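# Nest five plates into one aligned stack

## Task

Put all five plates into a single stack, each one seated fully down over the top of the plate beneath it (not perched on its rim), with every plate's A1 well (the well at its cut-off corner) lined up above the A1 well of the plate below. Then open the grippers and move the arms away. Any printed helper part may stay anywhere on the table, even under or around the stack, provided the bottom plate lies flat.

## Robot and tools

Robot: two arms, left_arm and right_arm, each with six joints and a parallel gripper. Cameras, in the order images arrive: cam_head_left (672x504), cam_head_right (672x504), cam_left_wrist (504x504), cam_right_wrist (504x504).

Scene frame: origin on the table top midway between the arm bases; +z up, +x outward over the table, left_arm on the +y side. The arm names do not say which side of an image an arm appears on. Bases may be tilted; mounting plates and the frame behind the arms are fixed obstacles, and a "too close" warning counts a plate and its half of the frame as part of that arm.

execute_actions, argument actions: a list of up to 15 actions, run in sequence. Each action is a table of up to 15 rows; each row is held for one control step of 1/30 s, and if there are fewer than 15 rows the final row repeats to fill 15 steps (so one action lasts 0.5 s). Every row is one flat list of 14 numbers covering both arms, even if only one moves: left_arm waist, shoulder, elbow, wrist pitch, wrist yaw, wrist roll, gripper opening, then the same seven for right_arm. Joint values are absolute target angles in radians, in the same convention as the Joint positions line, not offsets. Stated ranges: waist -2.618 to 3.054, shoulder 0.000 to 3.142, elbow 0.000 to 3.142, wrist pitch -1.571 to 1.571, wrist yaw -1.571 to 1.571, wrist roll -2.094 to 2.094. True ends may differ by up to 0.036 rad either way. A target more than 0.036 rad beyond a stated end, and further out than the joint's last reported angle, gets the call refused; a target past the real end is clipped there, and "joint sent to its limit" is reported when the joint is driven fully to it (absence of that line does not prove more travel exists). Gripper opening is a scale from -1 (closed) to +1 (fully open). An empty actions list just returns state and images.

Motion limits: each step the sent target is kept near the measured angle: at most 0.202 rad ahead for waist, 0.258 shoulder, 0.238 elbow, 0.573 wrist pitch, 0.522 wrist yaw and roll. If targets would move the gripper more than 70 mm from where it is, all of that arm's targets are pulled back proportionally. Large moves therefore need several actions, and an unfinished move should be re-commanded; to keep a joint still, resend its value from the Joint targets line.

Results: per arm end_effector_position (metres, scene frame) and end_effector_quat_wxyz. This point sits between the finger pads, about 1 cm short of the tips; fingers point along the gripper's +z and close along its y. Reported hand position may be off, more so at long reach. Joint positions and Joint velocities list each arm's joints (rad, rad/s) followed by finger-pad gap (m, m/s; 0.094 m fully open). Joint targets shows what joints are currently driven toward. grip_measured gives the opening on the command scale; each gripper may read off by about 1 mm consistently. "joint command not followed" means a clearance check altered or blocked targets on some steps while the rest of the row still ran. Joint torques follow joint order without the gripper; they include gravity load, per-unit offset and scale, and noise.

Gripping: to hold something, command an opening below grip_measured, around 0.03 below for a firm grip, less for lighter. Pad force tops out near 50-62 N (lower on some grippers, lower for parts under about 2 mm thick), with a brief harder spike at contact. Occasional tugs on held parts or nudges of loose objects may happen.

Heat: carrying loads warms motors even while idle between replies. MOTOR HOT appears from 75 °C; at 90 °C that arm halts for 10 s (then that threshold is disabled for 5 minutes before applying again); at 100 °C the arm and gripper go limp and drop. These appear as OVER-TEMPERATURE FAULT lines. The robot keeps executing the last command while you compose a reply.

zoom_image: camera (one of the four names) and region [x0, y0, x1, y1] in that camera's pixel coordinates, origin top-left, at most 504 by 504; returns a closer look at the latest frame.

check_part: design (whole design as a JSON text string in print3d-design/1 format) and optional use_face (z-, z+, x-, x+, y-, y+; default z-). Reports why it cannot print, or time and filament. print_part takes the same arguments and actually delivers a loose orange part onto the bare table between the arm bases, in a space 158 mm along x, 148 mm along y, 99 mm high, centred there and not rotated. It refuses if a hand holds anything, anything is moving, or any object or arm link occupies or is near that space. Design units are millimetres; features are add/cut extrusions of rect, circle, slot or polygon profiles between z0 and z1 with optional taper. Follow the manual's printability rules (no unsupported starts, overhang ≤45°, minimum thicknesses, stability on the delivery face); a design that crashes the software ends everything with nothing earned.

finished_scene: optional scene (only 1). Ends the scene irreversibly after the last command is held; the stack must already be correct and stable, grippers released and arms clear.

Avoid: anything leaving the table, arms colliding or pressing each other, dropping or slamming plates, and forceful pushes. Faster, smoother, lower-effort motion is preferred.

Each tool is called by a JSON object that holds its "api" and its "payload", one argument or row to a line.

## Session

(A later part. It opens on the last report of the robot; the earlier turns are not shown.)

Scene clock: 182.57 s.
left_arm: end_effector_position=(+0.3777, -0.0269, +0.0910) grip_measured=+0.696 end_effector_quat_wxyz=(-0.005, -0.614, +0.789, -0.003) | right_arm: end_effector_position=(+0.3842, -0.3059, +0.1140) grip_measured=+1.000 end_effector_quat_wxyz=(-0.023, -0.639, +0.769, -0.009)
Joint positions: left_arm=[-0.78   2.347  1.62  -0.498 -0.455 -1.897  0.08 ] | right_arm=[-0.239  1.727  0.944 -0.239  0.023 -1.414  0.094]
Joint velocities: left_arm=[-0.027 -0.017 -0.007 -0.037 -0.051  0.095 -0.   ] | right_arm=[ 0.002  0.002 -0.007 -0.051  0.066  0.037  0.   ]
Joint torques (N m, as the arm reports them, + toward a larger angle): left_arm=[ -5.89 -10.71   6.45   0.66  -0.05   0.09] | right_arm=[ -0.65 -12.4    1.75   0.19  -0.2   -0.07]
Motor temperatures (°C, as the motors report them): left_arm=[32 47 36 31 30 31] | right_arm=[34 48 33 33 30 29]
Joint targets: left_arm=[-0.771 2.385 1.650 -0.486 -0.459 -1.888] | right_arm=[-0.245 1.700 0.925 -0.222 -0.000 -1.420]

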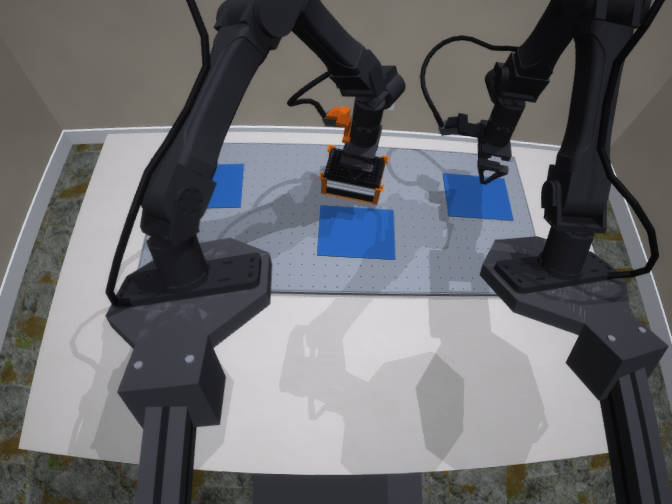

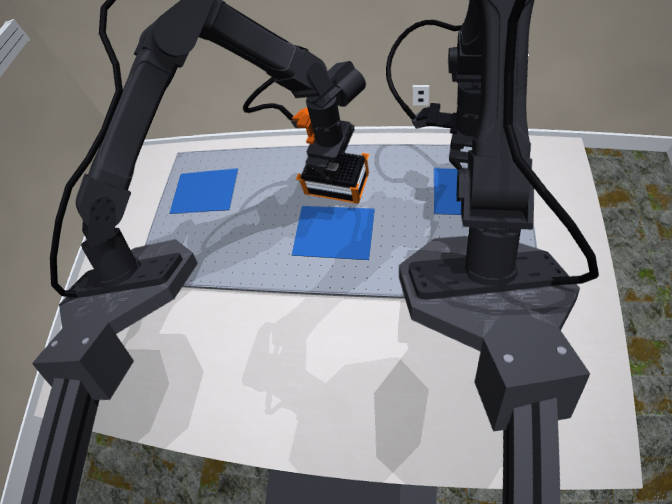

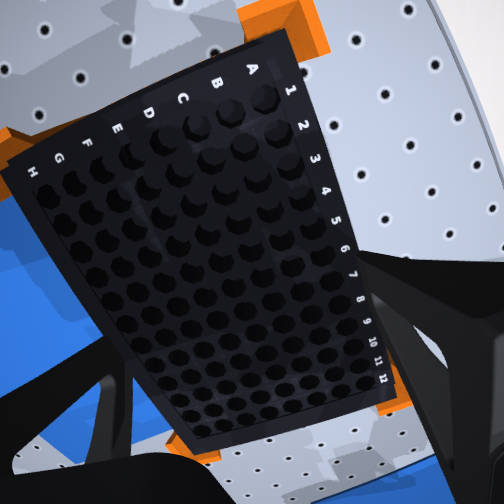

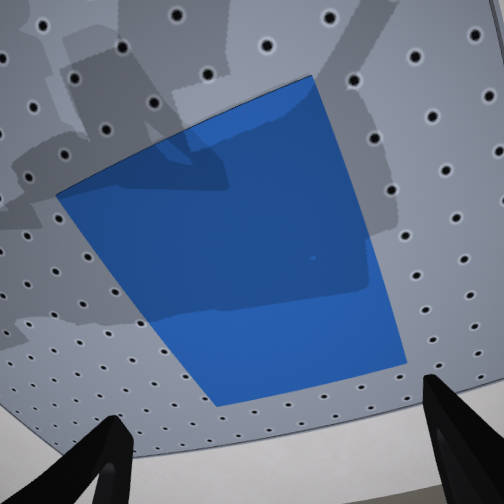

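{"api": "execute_actions", "payload": {
  "actions": [
    [[-0.771,2.387,1.652,-0.486,-0.459,-1.888,0.66,-0.245,1.700,0.925,-0.222,0,-1.420,1],[-0.771,2.389,1.653,-0.486,-0.459,-1.888,0.66,-0.245,1.700,0.925,-0.222,0,-1.420,1],[-0.771,2.391,1.654,-0.486,-0.459,-1.888,0.66,-0.245,1.700,0.925,-0.222,0,-1.420,1],[-0.771,2.393,1.655,-0.486,-0.459,-1.888,0.66,-0.245,1.700,0.925,-0.222,0,-1.420,1],[-0.771,2.395,1.656,-0.486,-0.459,-1.888,0.66,-0.245,1.700,0.925,-0.222,0,-1.420,1],[-0.771,2.396,1.656,-0.486,-0.459,-1.888,0.66,-0.245,1.700,0.925,-0.222,0,-1.420,1],[-0.771,2.397,1.656,-0.486,-0.459,-1.888,0.66,-0.245,1.700,0.925,-0.222,0,-1.420,1]]
  ]
}}

Scene clock: 183.33 s.
left_arm: end_effector_position=(+0.3780, -0.0272, +0.0906) grip_measured=+0.696 end_effector_quat_wxyz=(-0.005, -0.613, +0.790, -0.001) | right_arm: end_effector_position=(+0.3842, -0.3059, +0.1140) grip_measured=+1.000 end_effector_quat_wxyz=(-0.023, -0.639, +0.769, -0.009)
Joint positions: left_arm=[-0.78   2.352  1.629 -0.506 -0.455 -1.897  0.08 ] | right_arm=[-0.239  1.727  0.944 -0.239  0.023 -1.414  0.094]
Joint velocities: left_arm=[ 0.007  0.007 -0.002 -0.066 -0.081 -0.037 -0.   ] | right_arm=[ 0.007 -0.002 -0.002 -0.007 -0.007 -0.007  0.   ]
Joint torques (N m, as the arm reports them, + toward a larger angle): left_arm=[ -5.92 -10.08   6.27   0.76  -0.02   0.1 ] | right_arm=[ -0.76 -12.44   1.75   0.21  -0.23  -0.05]
Motor temperatures (°C, as the motors report them): left_arm=[32 47 36 31 30 31] | right_arm=[34 48 33 33 30 29]
Joint targets: left_arm=[-0.771 2.397 1.656 -0.486 -0.459 -1.888] | right_arm=[-0.245 1.700 0.925 -0.222 0.000 -1.420]

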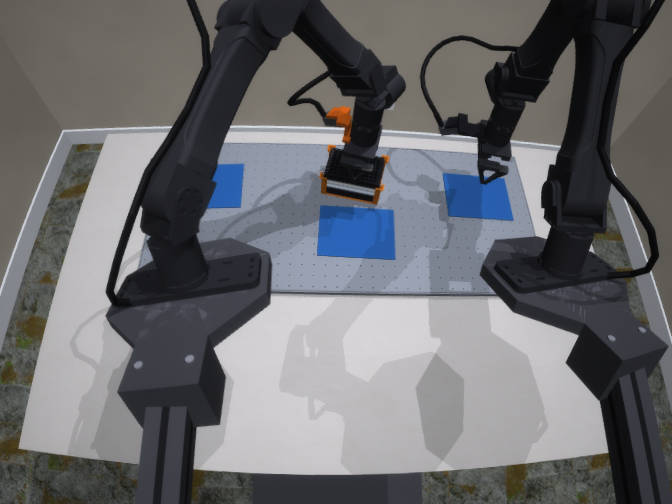

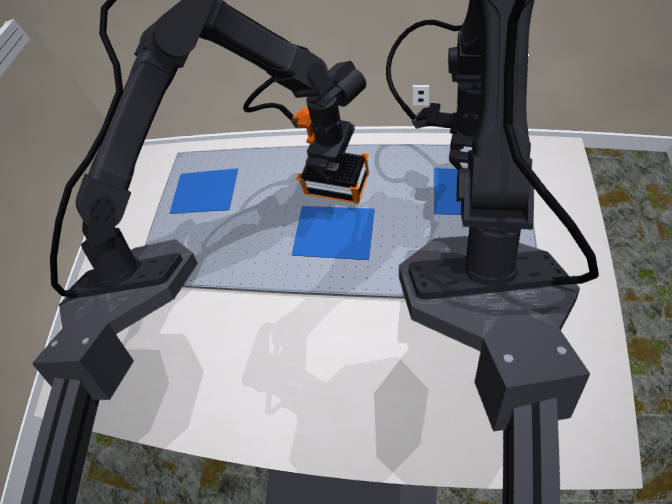

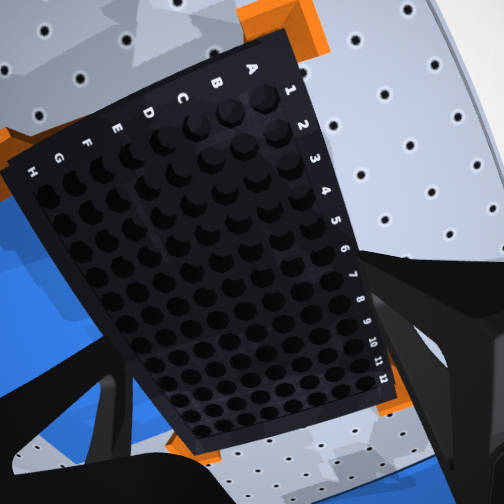

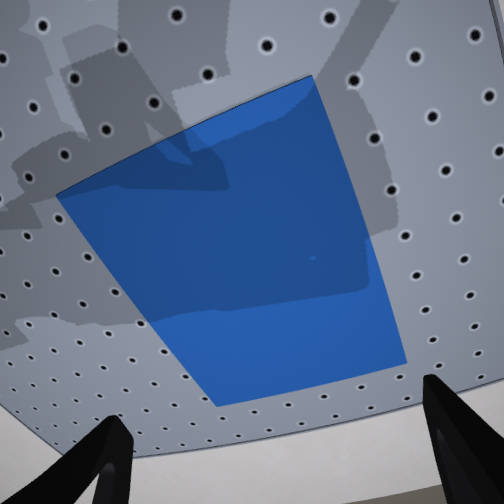

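{"api": "zoom_image", "payload": {
  "camera": "cam_head_left",
  "region": [322,165,382,205]
}}

{"api": "zoom_image", "payload": {
  "camera": "cam_head_right",
  "region": [298,165,372,205]
}}

Region (322, 165, 382, 205) of cam_head_left's 672x504 image, scaled by 8.400, with more detail than that image has.

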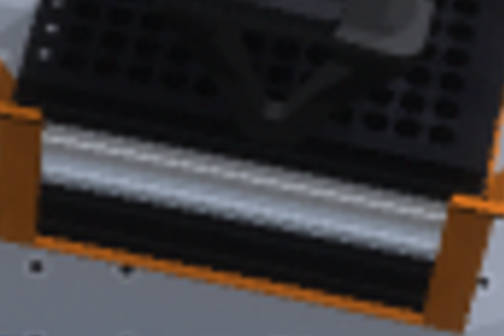

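Region (298, 165, 372, 205) of cam_head_right's 672x504 image, scaled by 6.811, with more detail than that image has; it fills the top 272 rows of this view, and the rest is white.

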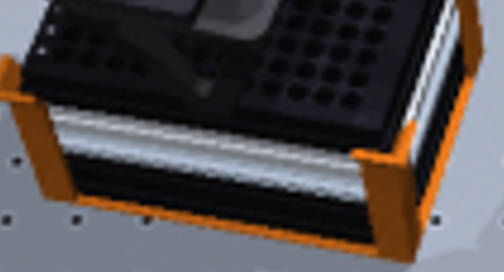

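{"api": "zoom_image", "payload": {
  "camera": "cam_head_left",
  "region": [322,172,346,200]
}}

{"api": "zoom_image", "payload": {
  "camera": "cam_head_left",
  "region": [358,180,382,208]
}}

Region (322, 172, 346, 200) of cam_head_left's 672x504 image, scaled by 18.000, with more detail than that image has; it fills the left 432 columns of this view, and the rest is white.

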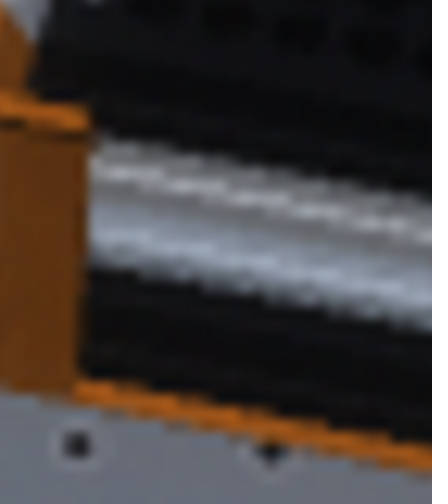

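Region (358, 180, 382, 208) of cam_head_left's 672x504 image, scaled by 18.000, with more detail than that image has; it fills the left 432 columns of this view, and the rest is white.

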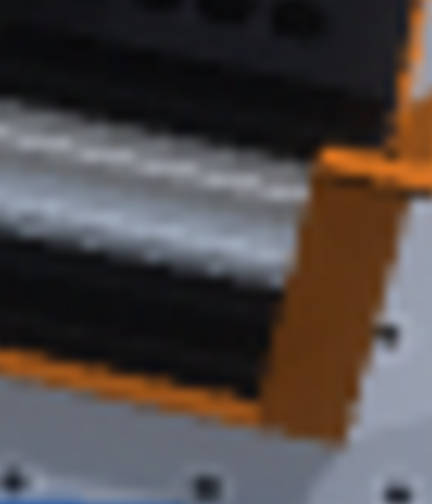

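{"api": "execute_actions", "payload": {
  "actions": [
    [[-0.773,2.384,1.648,-0.492,-0.459,-1.890,0.70,-0.245,1.700,0.925,-0.222,0,-1.420,1],[-0.775,2.372,1.640,-0.498,-0.460,-1.892,0.73,-0.245,1.700,0.925,-0.222,0,-1.420,1],[-0.777,2.362,1.632,-0.503,-0.461,-1.894,0.76,-0.245,1.700,0.925,-0.222,0,-1.420,1],[-0.779,2.354,1.625,-0.508,-0.463,-1.896,0.80,-0.245,1.700,0.925,-0.222,0,-1.420,1],[-0.781,2.347,1.619,-0.513,-0.465,-1.898,0.86,-0.245,1.700,0.925,-0.222,0,-1.420,1],[-0.784,2.341,1.613,-0.518,-0.467,-1.900,0.93,-0.245,1.700,0.925,-0.222,0,-1.420,1],[-0.787,2.335,1.608,-0.524,-0.469,-1.902,1,-0.245,1.700,0.925,-0.222,0,-1.420,1],[-0.790,2.328,1.603,-0.530,-0.471,-1.904,1,-0.245,1.700,0.925,-0.222,0,-1.420,1],[-0.793,2.321,1.599,-0.536,-0.473,-1.907,1,-0.245,1.700,0.925,-0.222,0,-1.420,1],[-0.796,2.314,1.596,-0.542,-0.475,-1.910,1,-0.245,1.700,0.925,-0.222,0,-1.420,1],[-0.799,2.307,1.593,-0.548,-0.477,-1.912,1,-0.245,1.700,0.925,-0.222,0,-1.420,1],[-0.802,2.300,1.590,-0.554,-0.479,-1.914,1,-0.245,1.700,0.925,-0.222,0,-1.420,1],[-0.805,2.292,1.587,-0.560,-0.481,-1.916,1,-0.245,1.700,0.925,-0.222,0,-1.420,1],[-0.808,2.284,1.584,-0.565,-0.483,-1.918,1,-0.245,1.700,0.925,-0.222,0,-1.420,1],[-0.810,2.276,1.581,-0.570,-0.485,-1.920,1,-0.245,1.700,0.925,-0.222,0,-1.420,1]]
  ]
}}

Scene clock: 185.27 s.
left_arm: end_effector_position=(+0.3782, -0.0225, +0.1035) grip_measured=+1.000 end_effector_quat_wxyz=(-0.003, -0.613, +0.790, +0.002) | right_arm: end_effector_position=(+0.3842, -0.3059, +0.1140) grip_measured=+1.000 end_effector_quat_wxyz=(-0.023, -0.639, +0.769, -0.009)
Joint positions: left_arm=[-0.787  2.312  1.61  -0.535 -0.463 -1.906  0.094] | right_arm=[-0.239  1.727  0.944 -0.239  0.023 -1.414  0.094]
Joint velocities: left_arm=[-0.085 -0.242 -0.11  -0.139 -0.022 -0.11   0.   ] | right_arm=[ 0.017 -0.007 -0.017  0.022  0.037  0.007  0.   ]
Joint torques (N m, as the arm reports them, + toward a larger angle): left_arm=[ -8.17 -15.85   2.23   0.37  -0.19  -0.08] | right_arm=[ -0.78 -12.54   1.78   0.18  -0.2   -0.08]
Motor temperatures (°C, as the motors report them): left_arm=[32 47 36 31 30 31] | right_arm=[34 48 33 33 30 29]
Joint targets: left_arm=[-0.810 2.276 1.581 -0.570 -0.485 -1.920] | right_arm=[-0.245 1.700 0.925 -0.222 -0.000 -1.420]

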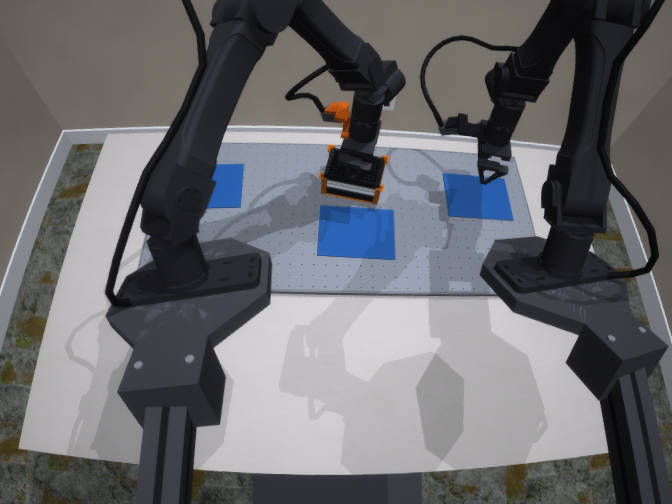

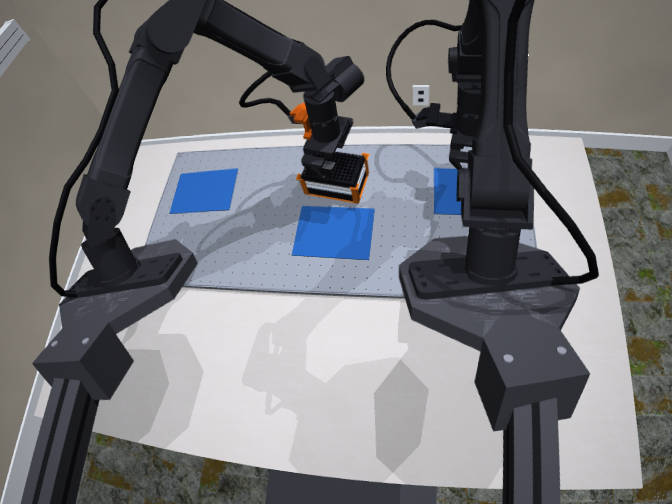

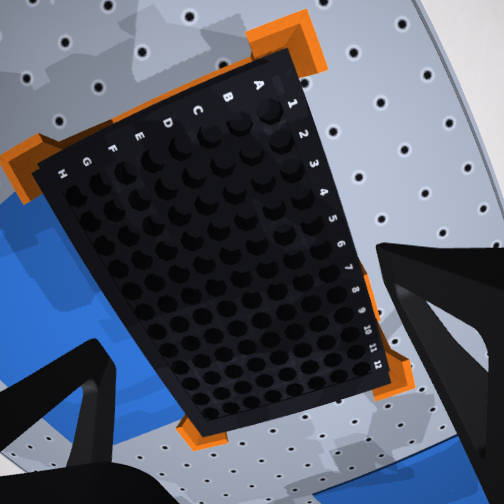

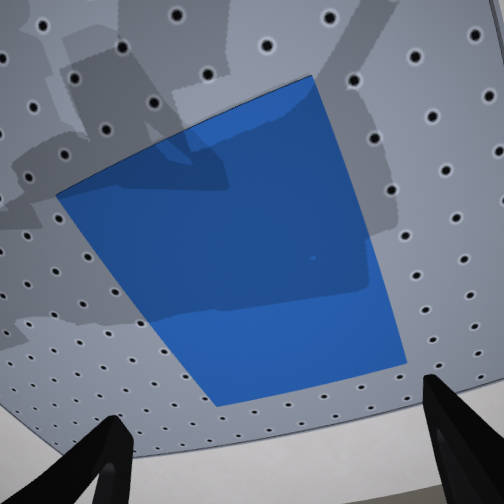

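{"api": "execute_actions", "payload": {
  "actions": []
}}

{"api": "zoom_image", "payload": {
  "camera": "cam_head_left",
  "region": [322,165,382,205]
}}

{"api": "zoom_image", "payload": {
  "camera": "cam_left_wrist",
  "region": [0,0,340,220]
}}

Scene clock: 185.40 s.
left_arm: end_effector_position=(+0.3815, -0.0239, +0.1131) grip_measured=+1.000 end_effector_quat_wxyz=(-0.001, -0.614, +0.790, -0.004) | right_arm: end_effector_position=(+0.3842, -0.3059, +0.1140) grip_measured=+1.000 end_effector_quat_wxyz=(-0.023, -0.639, +0.769, -0.009)
Joint positions: left_arm=[-0.796  2.29   1.607 -0.545 -0.467 -1.91   0.094] | right_arm=[-0.239  1.727  0.944 -0.239  0.023 -1.414  0.094]
Joint velocities: left_arm=[-0.046 -0.071 -0.007 -0.037 -0.022 -0.051  0.   ] | right_arm=[-0.002 -0.007 -0.017 -0.037  0.081 -0.081  0.   ]
Joint torques (N m, as the arm reports them, + toward a larger angle): left_arm=[ -7.68 -14.73   1.95   0.28  -0.16  -0.11] | right_arm=[ -0.72 -12.51   1.77   0.19  -0.2   -0.07]
Motor temperatures (°C, as the motors report them): left_arm=[32 47 36 31 30 31] | right_arm=[34 48 33 33 30 29]
Joint targets: left_arm=[-0.810 2.276 1.581 -0.570 -0.485 -1.920] | right_arm=[-0.245 1.700 0.925 -0.222 -0.000 -1.420]

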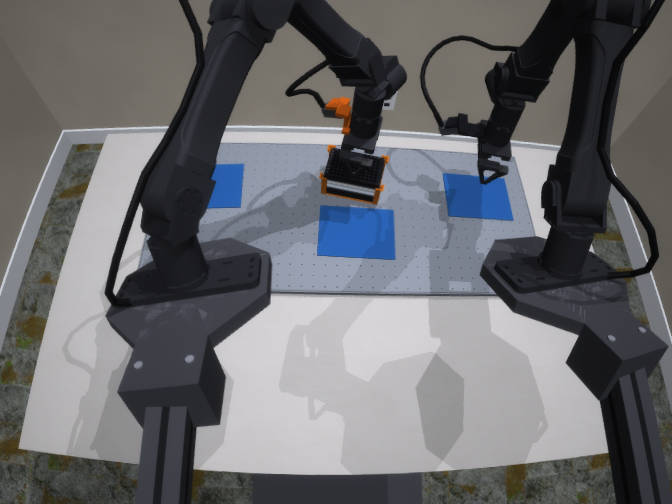

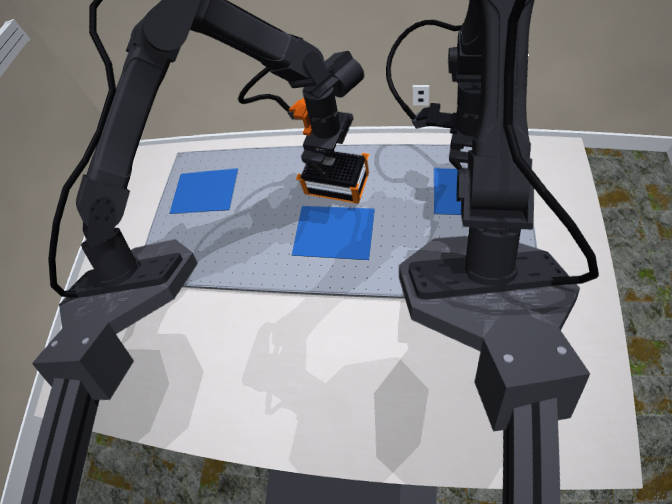

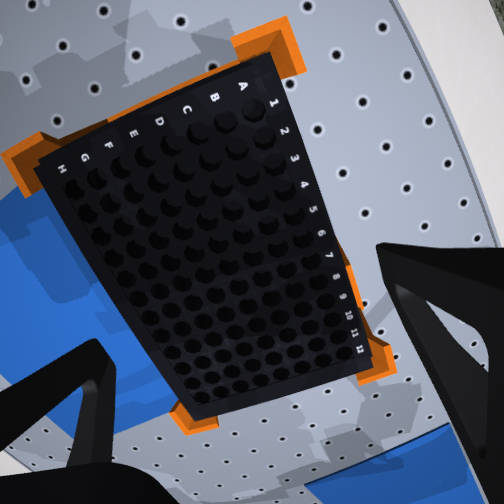

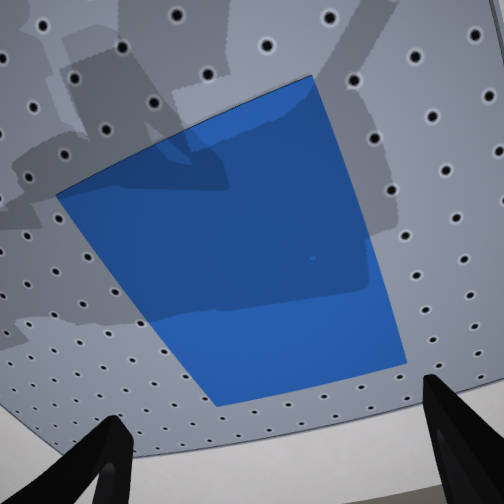

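Region (322, 165, 382, 205) of cam_head_left's 672x504 image, scaled by 8.400, with more detail than that image has.

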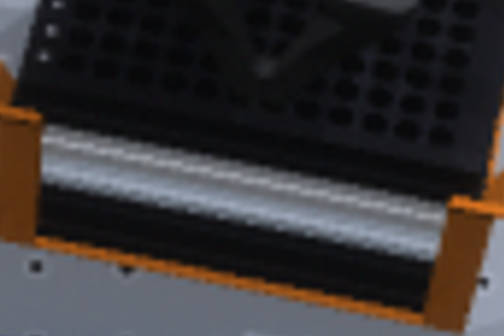

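Region (0, 0, 340, 220) of cam_left_wrist's 504x504 image, scaled by 1.482, with more detail than that image has; it fills the top 326 rows of this view, and the rest is white.

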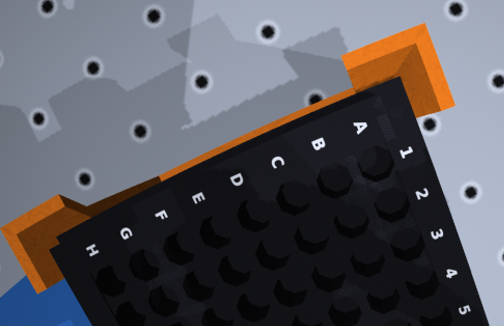

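{"api": "zoom_image", "payload": {
  "camera": "cam_head_left",
  "region": [322,172,346,200]
}}

{"api": "zoom_image", "payload": {
  "camera": "cam_head_left",
  "region": [358,180,382,208]
}}

Region (322, 172, 346, 200) of cam_head_left's 672x504 image, scaled by 18.000, with more detail than that image has; it fills the left 432 columns of this view, and the rest is white.

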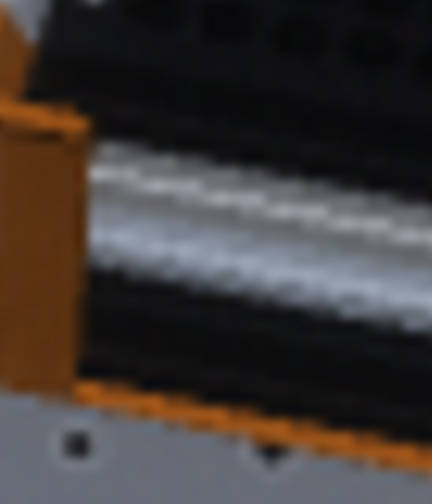

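Region (358, 180, 382, 208) of cam_head_left's 672x504 image, scaled by 18.000, with more detail than that image has; it fills the left 432 columns of this view, and the rest is white.

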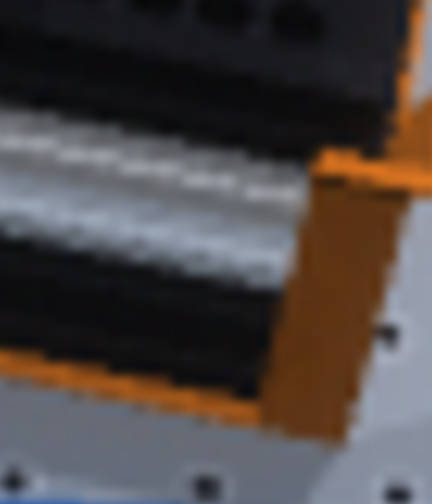

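{"api": "execute_actions", "payload": {
  "actions": [
    [[-0.809,2.275,1.580,-0.569,-0.484,-1.919,1,-0.245,1.700,0.925,-0.222,0,-1.420,1],[-0.806,2.272,1.577,-0.568,-0.483,-1.917,1,-0.245,1.700,0.925,-0.222,0,-1.420,1],[-0.800,2.267,1.572,-0.565,-0.481,-1.913,1,-0.245,1.700,0.925,-0.222,0,-1.420,1],[-0.793,2.261,1.564,-0.562,-0.477,-1.908,1,-0.243,1.700,0.925,-0.222,0.001,-1.421,1],[-0.784,2.253,1.556,-0.558,-0.473,-1.902,1,-0.239,1.700,0.924,-0.221,0.003,-1.422,1],[-0.772,2.243,1.545,-0.552,-0.468,-1.894,1,-0.232,1.700,0.923,-0.219,0.006,-1.425,1],[-0.760,2.233,1.533,-0.547,-0.462,-1.886,1,-0.222,1.700,0.922,-0.218,0.011,-1.428,1],[-0.746,2.220,1.519,-0.540,-0.456,-1.876,1,-0.210,1.700,0.920,-0.215,0.017,-1.432,1],[-0.731,2.207,1.505,-0.533,-0.449,-1.866,1,-0.196,1.701,0.918,-0.212,0.024,-1.438,1],[-0.714,2.193,1.489,-0.525,-0.441,-1.854,1,-0.180,1.701,0.915,-0.209,0.031,-1.443,1],[-0.696,2.177,1.471,-0.517,-0.433,-1.842,1,-0.161,1.702,0.913,-0.205,0.040,-1.450,1],[-0.677,2.161,1.453,-0.508,-0.425,-1.829,1,-0.141,1.703,0.910,-0.201,0.050,-1.457,1],[-0.657,2.144,1.434,-0.499,-0.416,-1.816,1,-0.119,1.705,0.907,-0.197,0.060,-1.465,1],[-0.637,2.125,1.414,-0.489,-0.406,-1.802,1,-0.096,1.707,0.903,-0.193,0.071,-1.473,1],[-0.616,2.107,1.394,-0.479,-0.397,-1.787,1,-0.070,1.709,0.900,-0.188,0.083,-1.482,1]],
    [[-0.594,2.088,1.373,-0.469,-0.386,-1.772,1,-0.045,1.712,0.896,-0.183,0.096,-1.491,1],[-0.571,2.069,1.351,-0.459,-0.376,-1.757,1,-0.017,1.715,0.892,-0.177,0.109,-1.501,1],[-0.549,2.049,1.329,-0.448,-0.366,-1.742,1,0.010,1.719,0.888,-0.172,0.122,-1.511,1],[-0.525,2.029,1.307,-0.437,-0.355,-1.726,1,0.039,1.724,0.883,-0.166,0.136,-1.521,1],[-0.503,2.009,1.285,-0.427,-0.345,-1.710,1,0.069,1.729,0.879,-0.160,0.150,-1.531,1],[-0.480,1.989,1.263,-0.416,-0.335,-1.694,1,0.098,1.734,0.875,-0.154,0.164,-1.542,1],[-0.456,1.969,1.241,-0.405,-0.324,-1.679,1,0.129,1.741,0.870,-0.148,0.179,-1.553,1],[-0.434,1.949,1.219,-0.394,-0.314,-1.663,1,0.159,1.748,0.866,-0.143,0.193,-1.564,1],[-0.411,1.930,1.197,-0.384,-0.304,-1.648,1,0.189,1.755,0.862,-0.137,0.207,-1.574,1],[-0.389,1.911,1.176,-0.374,-0.293,-1.633,1,0.220,1.763,0.857,-0.131,0.222,-1.585,1],[-0.368,1.893,1.156,-0.364,-0.284,-1.618,1,0.249,1.771,0.853,-0.125,0.236,-1.596,1],[-0.348,1.874,1.136,-0.354,-0.274,-1.604,1,0.279,1.780,0.849,-0.119,0.250,-1.606,1],[-0.328,1.857,1.117,-0.345,-0.265,-1.591,1,0.308,1.789,0.844,-0.113,0.264,-1.616,1],[-0.309,1.841,1.099,-0.336,-0.257,-1.578,1,0.335,1.798,0.840,-0.108,0.277,-1.626,1],[-0.291,1.825,1.081,-0.328,-0.249,-1.566,1,0.363,1.808,0.836,-0.102,0.290,-1.636,1]]
  ]
}}

Scene clock: 195.80 s.
left_arm: end_effector_position=(+0.3840, +0.1950, +0.1182) grip_measured=+1.000 end_effector_quat_wxyz=(-0.005, -0.678, +0.735, +0.022) | right_arm: end_effector_position=(+0.3358, -0.1297, +0.1154) grip_measured=+1.000 end_effector_quat_wxyz=(-0.020, +0.848, -0.530, -0.008)
Joint positions: left_arm=[-0.322  1.869  1.135 -0.372 -0.295 -1.63   0.094] | right_arm=[ 0.308  1.771  0.868 -0.131  0.232 -1.588  0.094]
Joint velocities: left_arm=[ 0.535 -0.476 -0.53   0.271  0.183  0.344  0.   ] | right_arm=[ 0.799  0.286 -0.149  0.168  0.447 -0.344  0.   ]
Joint torques (N m, as the arm reports them, + toward a larger angle): left_arm=[ -3.03 -13.59   1.44   0.52   0.05   0.1 ] | right_arm=[ 2.95 -7.96  0.95  0.14 -0.03 -0.06]
Motor temperatures (°C, as the motors report them): left_arm=[32 48 36 31 30 31] | right_arm=[34 48 32 33 30 29]
Joint targets: left_arm=[-0.291 1.825 1.081 -0.328 -0.249 -1.566] | right_arm=[0.363 1.808 0.836 -0.102 0.290 -1.636]

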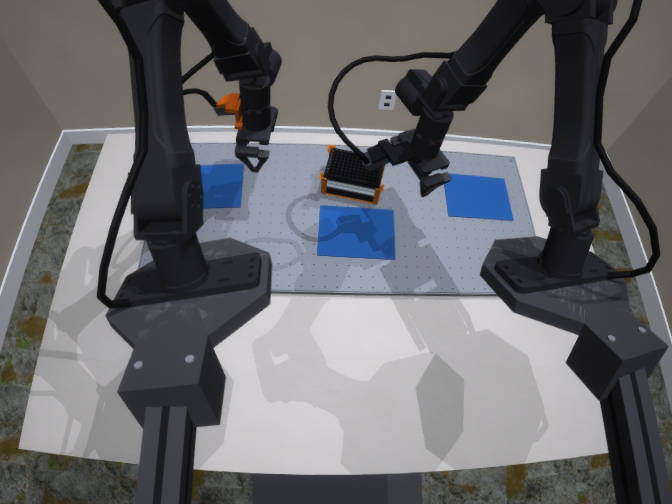

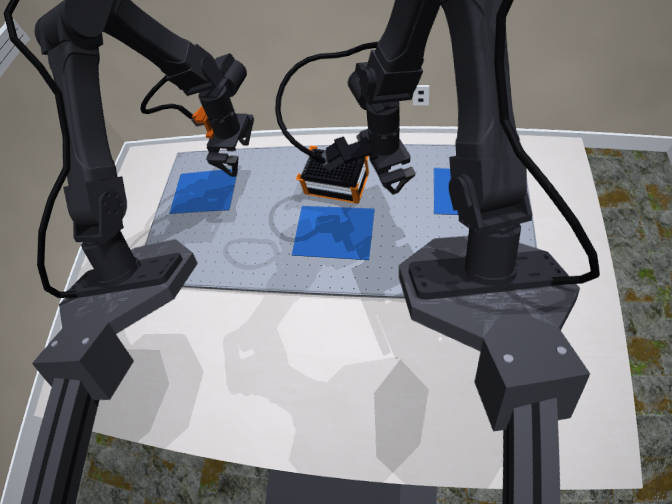

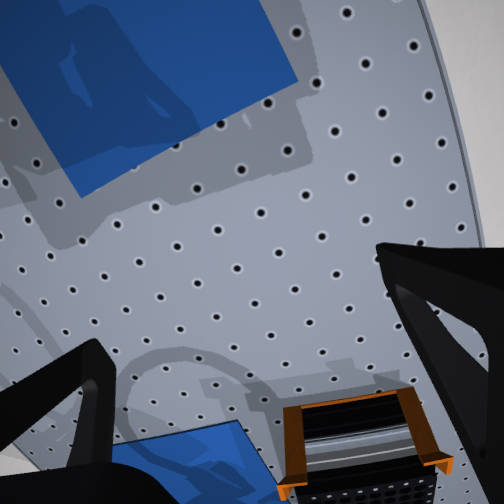

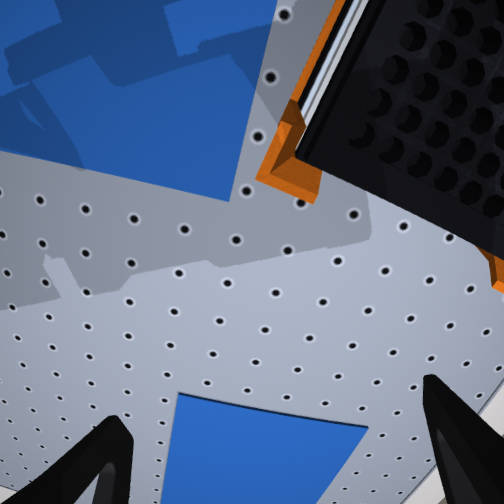

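{"api": "execute_actions", "payload": {
  "actions": []
}}

Scene clock: 196.33 s.
left_arm: end_effector_position=(+0.3868, +0.2059, +0.1198) grip_measured=+1.000 end_effector_quat_wxyz=(-0.004, -0.674, +0.739, +0.007) | right_arm: end_effector_position=(+0.3197, -0.1215, +0.1118) grip_measured=+1.000 end_effector_quat_wxyz=(-0.006, +0.873, -0.488, -0.001)
Joint positions: left_arm=[-0.283  1.84   1.106 -0.336 -0.257 -1.575  0.094] | right_arm=[ 0.365  1.797  0.85  -0.118  0.286 -1.629  0.094]
Joint velocities: left_arm=[ 0.002 -0.007 -0.007  0.007  0.051  0.066  0.   ] | right_arm=[-0.002  0.012  0.012  0.066  0.051 -0.022  0.   ]
Joint torques (N m, as the arm reports them, + toward a larger angle): left_arm=[ -3.3  -13.39   1.2    0.61   0.09   0.07] | right_arm=[ 2.33 -8.32  1.6   0.24  0.03 -0.1 ]
Motor temperatures (°C, as the motors report them): left_arm=[32 48 36 31 30 31] | right_arm=[34 48 32 33 30 29]
Joint targets: left_arm=[-0.291 1.825 1.081 -0.328 -0.249 -1.566] | right_arm=[0.363 1.808 0.836 -0.102 0.290 -1.636]

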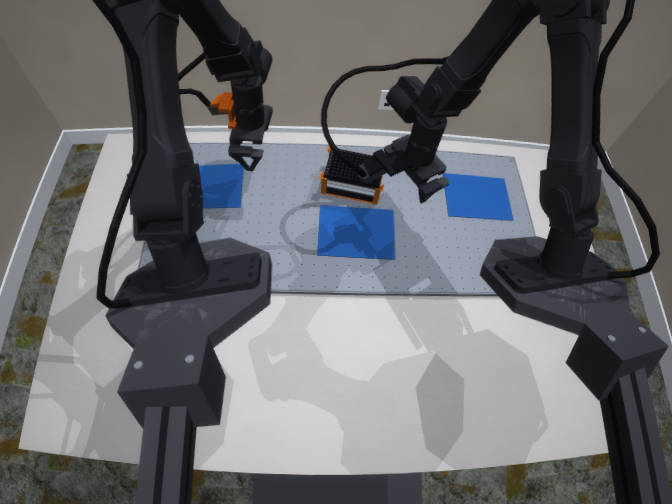

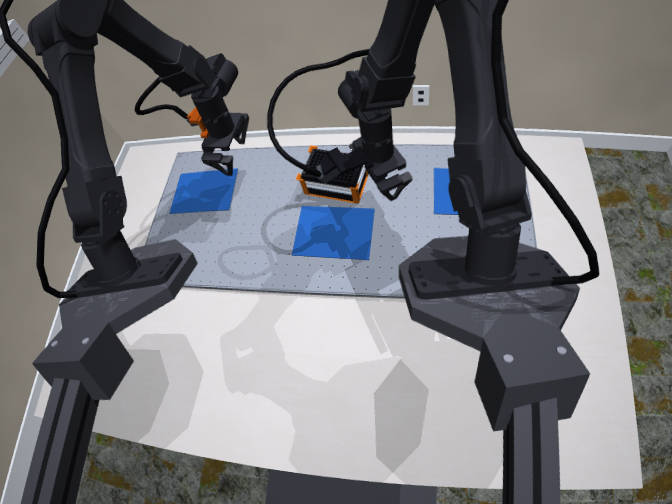

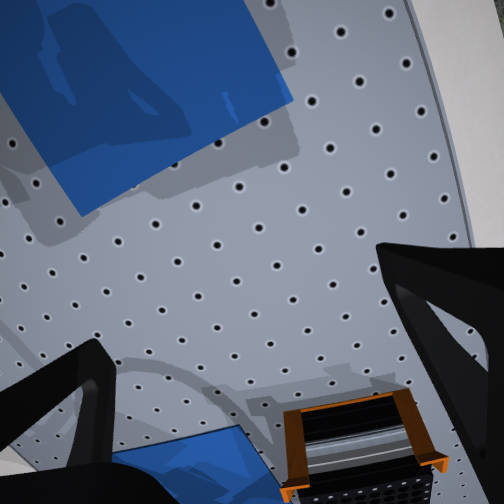

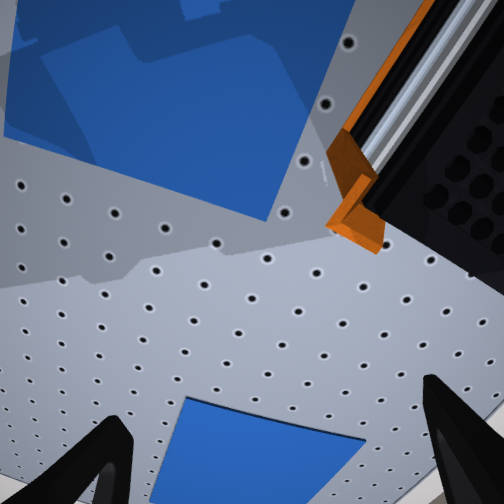

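{"api": "zoom_image", "payload": {
  "camera": "cam_left_wrist",
  "region": [300, 390, 440, 500]
}}

{"api": "zoom_image", "payload": {
  "camera": "cam_right_wrist",
  "region": [330, 0, 504, 174]
}}

{"api": "zoom_image", "payload": {
  "camera": "cam_head_left",
  "region": [310, 140, 400, 210]
}}

Region (300, 390, 440, 500) of cam_left_wrist's 504x504 image, scaled by 3.600, with more detail than that image has; it fills the top 396 rows of this view, and the rest is white.

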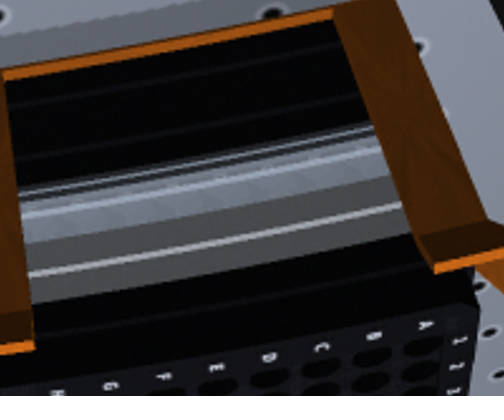

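Region (330, 0, 504, 174) of cam_right_wrist's 504x504 image, scaled by 2.897, with more detail than that image has.

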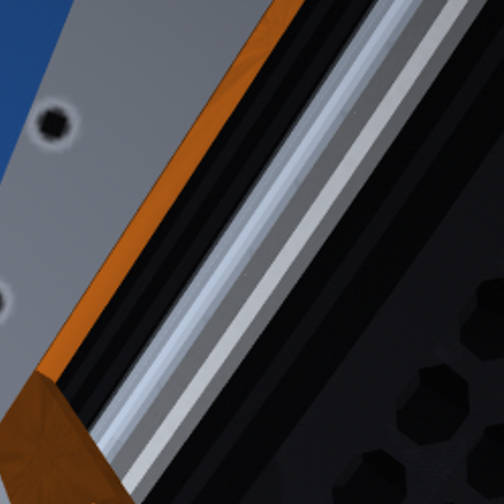

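Region (310, 140, 400, 210) of cam_head_left's 672x504 image, scaled by 5.600, with more detail than that image has.

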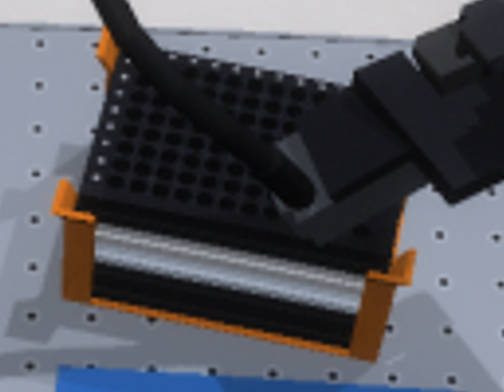

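{"api": "zoom_image", "payload": {
  "camera": "cam_left_wrist",
  "region": [330, 395, 390, 504]
}}

{"api": "zoom_image", "payload": {
  "camera": "cam_right_wrist",
  "region": [380, 40, 470, 130]
}}

Region (330, 395, 390, 504) of cam_left_wrist's 504x504 image, scaled by 4.624, with more detail than that image has; it fills the left 277 columns of this view, and the rest is white.

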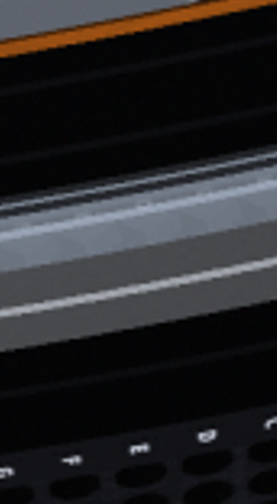

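Region (380, 40, 470, 130) of cam_right_wrist's 504x504 image, scaled by 5.600, with more detail than that image has.

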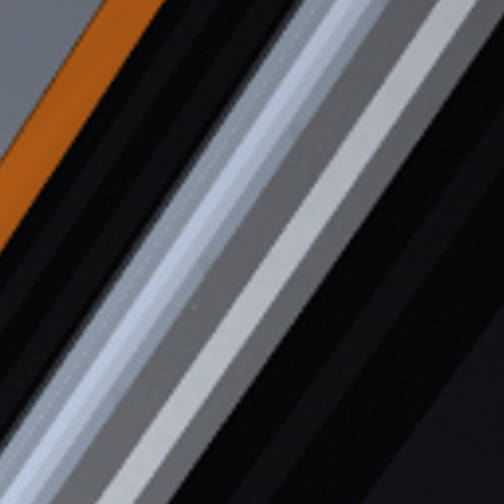

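{"api": "zoom_image", "payload": {
  "camera": "cam_left_wrist",
  "region": [345, 395, 385, 450]
}}

{"api": "zoom_image", "payload": {
  "camera": "cam_left_wrist",
  "region": [345, 430, 385, 490]
}}

{"api": "zoom_image", "payload": {
  "camera": "cam_right_wrist",
  "region": [350, 80, 410, 140]
}}

Region (345, 395, 385, 450) of cam_left_wrist's 504x504 image, scaled by 9.164, with more detail than that image has; it fills the left 367 columns of this view, and the rest is white.

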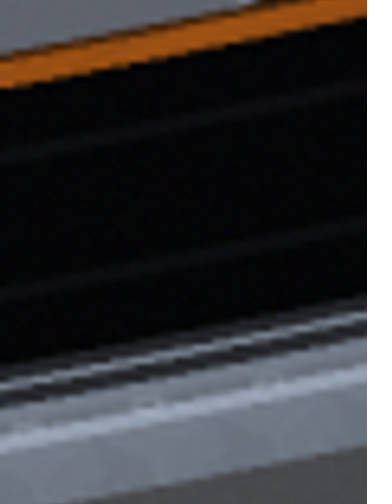

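Region (345, 430, 385, 490) of cam_left_wrist's 504x504 image, scaled by 8.400, with more detail than that image has.

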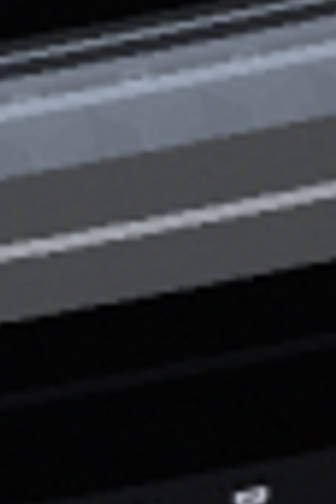

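Region (350, 80, 410, 140) of cam_right_wrist's 504x504 image, scaled by 8.400, with more detail than that image has.

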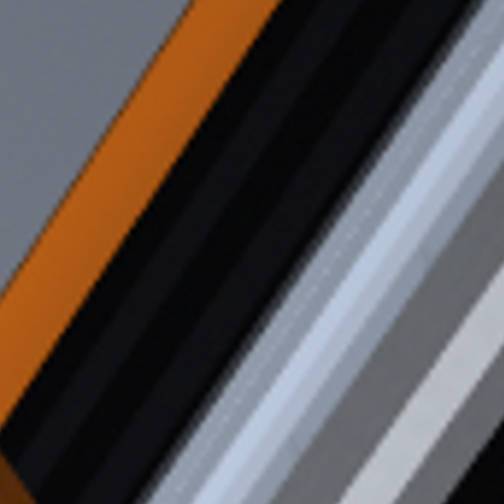

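{"api": "execute_actions", "payload": {
  "actions": [
    [[-0.291,1.825,1.081,-0.328,-0.249,-1.566,1,0.361,1.808,0.836,-0.102,0.289,-1.635,1],[-0.290,1.824,1.080,-0.327,-0.248,-1.565,1,0.355,1.807,0.837,-0.104,0.286,-1.633,1],[-0.288,1.823,1.078,-0.327,-0.248,-1.564,1,0.346,1.805,0.838,-0.105,0.282,-1.630,1],[-0.286,1.821,1.077,-0.326,-0.247,-1.563,1,0.333,1.803,0.840,-0.108,0.276,-1.626,1],[-0.284,1.819,1.074,-0.325,-0.246,-1.561,1,0.318,1.800,0.843,-0.111,0.269,-1.620,1],[-0.281,1.816,1.071,-0.323,-0.244,-1.559,1,0.300,1.797,0.845,-0.114,0.260,-1.614,1],[-0.278,1.814,1.068,-0.322,-0.243,-1.557,1,0.279,1.793,0.848,-0.119,0.250,-1.606,1],[-0.274,1.810,1.065,-0.320,-0.241,-1.554,1,0.256,1.789,0.852,-0.123,0.239,-1.598,1],[-0.270,1.807,1.061,-0.318,-0.239,-1.552,1,0.232,1.785,0.855,-0.128,0.227,-1.589,1],[-0.266,1.803,1.057,-0.316,-0.238,-1.549,1,0.205,1.780,0.859,-0.133,0.215,-1.580,1],[-0.262,1.800,1.053,-0.314,-0.236,-1.546,1,0.178,1.775,0.863,-0.139,0.202,-1.570,1],[-0.257,1.796,1.049,-0.312,-0.234,-1.543,1,0.149,1.770,0.867,-0.144,0.188,-1.560,1],[-0.253,1.792,1.044,-0.310,-0.231,-1.540,1,0.119,1.765,0.872,-0.150,0.174,-1.549,1],[-0.248,1.788,1.040,-0.308,-0.229,-1.536,1,0.089,1.759,0.876,-0.156,0.159,-1.539,1],[-0.243,1.784,1.035,-0.306,-0.227,-1.533,1,0.059,1.754,0.881,-0.162,0.145,-1.528,1]],
    [[-0.238,1.779,1.030,-0.303,-0.225,-1.530,1,0.029,1.749,0.885,-0.168,0.131,-1.517,1],[-0.233,1.775,1.026,-0.301,-0.223,-1.526,1,-0.001,1.743,0.889,-0.174,0.116,-1.507,1],[-0.229,1.771,1.021,-0.299,-0.220,-1.523,1,-0.031,1.738,0.894,-0.180,0.102,-1.496,1],[-0.224,1.767,1.017,-0.297,-0.218,-1.520,1,-0.060,1.733,0.898,-0.185,0.088,-1.486,1],[-0.220,1.764,1.013,-0.295,-0.216,-1.517,1,-0.087,1.728,0.902,-0.191,0.075,-1.476,1],[-0.216,1.760,1.009,-0.293,-0.215,-1.514,1,-0.114,1.723,0.906,-0.196,0.063,-1.467,1],[-0.212,1.757,1.005,-0.291,-0.213,-1.512,1,-0.138,1.719,0.909,-0.201,0.051,-1.458,1],[-0.208,1.753,1.002,-0.289,-0.211,-1.509,1,-0.161,1.715,0.913,-0.205,0.040,-1.450,1],[-0.205,1.751,0.999,-0.288,-0.210,-1.507,1,-0.182,1.711,0.916,-0.210,0.030,-1.442,1],[-0.202,1.748,0.996,-0.286,-0.208,-1.505,1,-0.200,1.708,0.918,-0.213,0.021,-1.436,1],[-0.200,1.746,0.993,-0.285,-0.207,-1.503,1,-0.215,1.705,0.921,-0.216,0.014,-1.430,1],[-0.198,1.744,0.992,-0.284,-0.206,-1.502,1,-0.228,1.703,0.923,-0.219,0.008,-1.426,1],[-0.196,1.743,0.990,-0.284,-0.206,-1.501,1,-0.237,1.701,0.924,-0.220,0.004,-1.423,1],[-0.195,1.742,0.989,-0.283,-0.205,-1.500,1,-0.243,1.700,0.925,-0.222,0.001,-1.421,1],[-0.195,1.742,0.989,-0.283,-0.205,-1.500,1,-0.245,1.700,0.925,-0.222,0.0,-1.420,1]]
  ]
}}

Scene clock: 201.00 s.
left_arm: end_effector_position=(+0.3745, +0.2353, +0.1254) grip_measured=+1.000 end_effector_quat_wxyz=(-0.001, -0.678, +0.735, +0.002) | right_arm: end_effector_position=(+0.3794, -0.3098, +0.1104) grip_measured=+1.000 end_effector_quat_wxyz=(-0.026, -0.651, +0.758, -0.026)
Joint positions: left_arm=[-0.203  1.763  1.016 -0.295 -0.216 -1.513  0.094] | right_arm=[-0.235  1.724  0.903 -0.182  0.054 -1.443  0.094]
Joint velocities: left_arm=[ 0.027 -0.037 -0.032  0.007  0.022  0.037  0.   ] | right_arm=[-0.193 -0.017  0.007 -0.125 -0.198  0.168  0.   ]
Joint torques (N m, as the arm reports them, + toward a larger angle): left_arm=[ -1.59 -13.28   1.16   0.64   0.09   0.1 ] | right_arm=[  0.04 -11.84   4.69  -0.23  -0.29   0.  ]
Motor temperatures (°C, as the motors report them): left_arm=[32 48 36 31 30 31] | right_arm=[34 47 32 33 30 29]
Joint targets: left_arm=[-0.195 1.742 0.989 -0.283 -0.205 -1.500] | right_arm=[-0.245 1.700 0.925 -0.222 0.000 -1.420]

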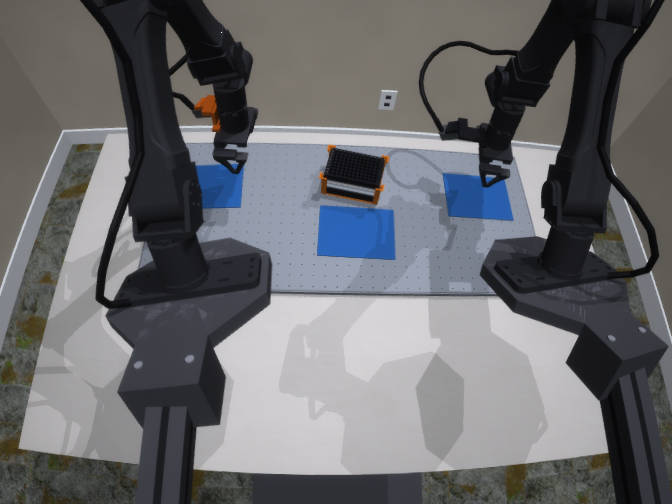

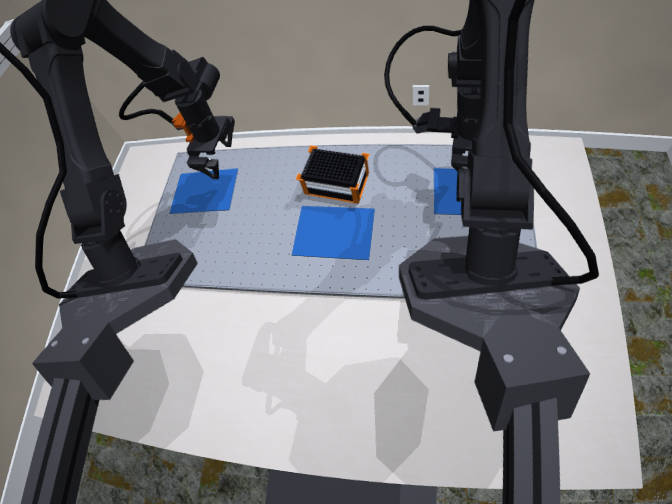

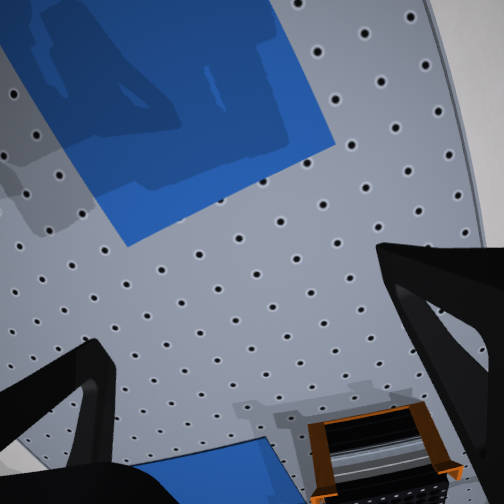

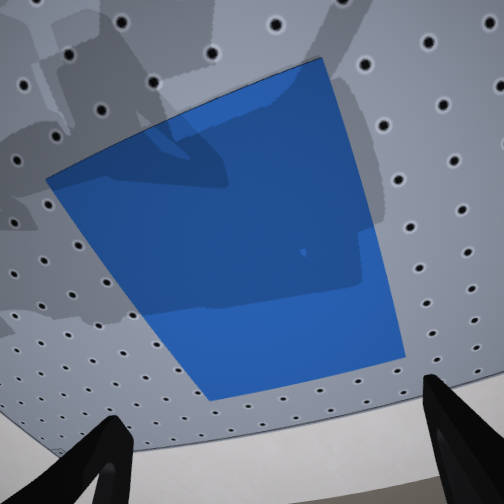

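{"api": "zoom_image", "payload": {
  "camera": "cam_head_left",
  "region": [310, 138, 400, 210]
}}

{"api": "zoom_image", "payload": {
  "camera": "cam_head_right",
  "region": [290, 138, 380, 210]
}}

{"api": "zoom_image", "payload": {
  "camera": "cam_left_wrist",
  "region": [300, 390, 470, 504]
}}

Region (310, 138, 400, 210) of cam_head_left's 672x504 image, scaled by 5.600, with more detail than that image has; it fills the top 403 rows of this view, and the rest is white.

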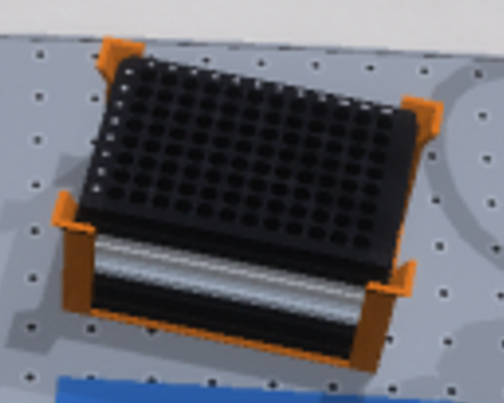

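Region (290, 138, 380, 210) of cam_head_right's 672x504 image, scaled by 5.600, with more detail than that image has; it fills the top 403 rows of this view, and the rest is white.

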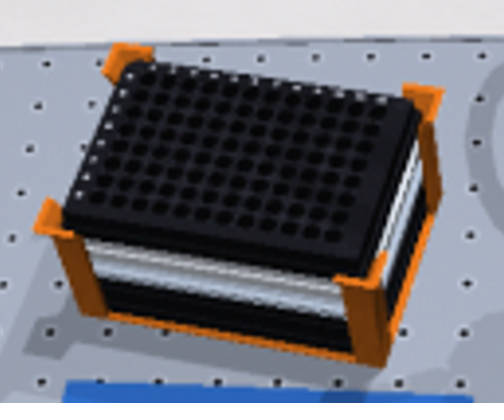

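Region (300, 390, 470, 504) of cam_left_wrist's 504x504 image, scaled by 2.965, with more detail than that image has; it fills the top 338 rows of this view, and the rest is white.

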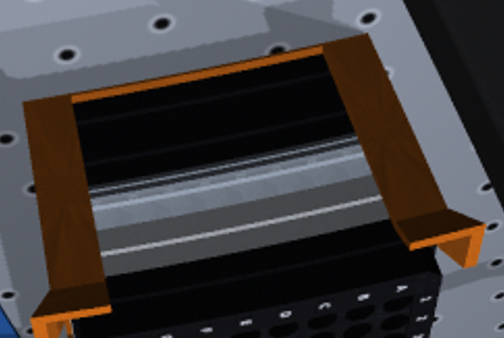

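{"api": "finished_scene", "payload": {
  "scene": 1
}}

The scene is finished: the task was done.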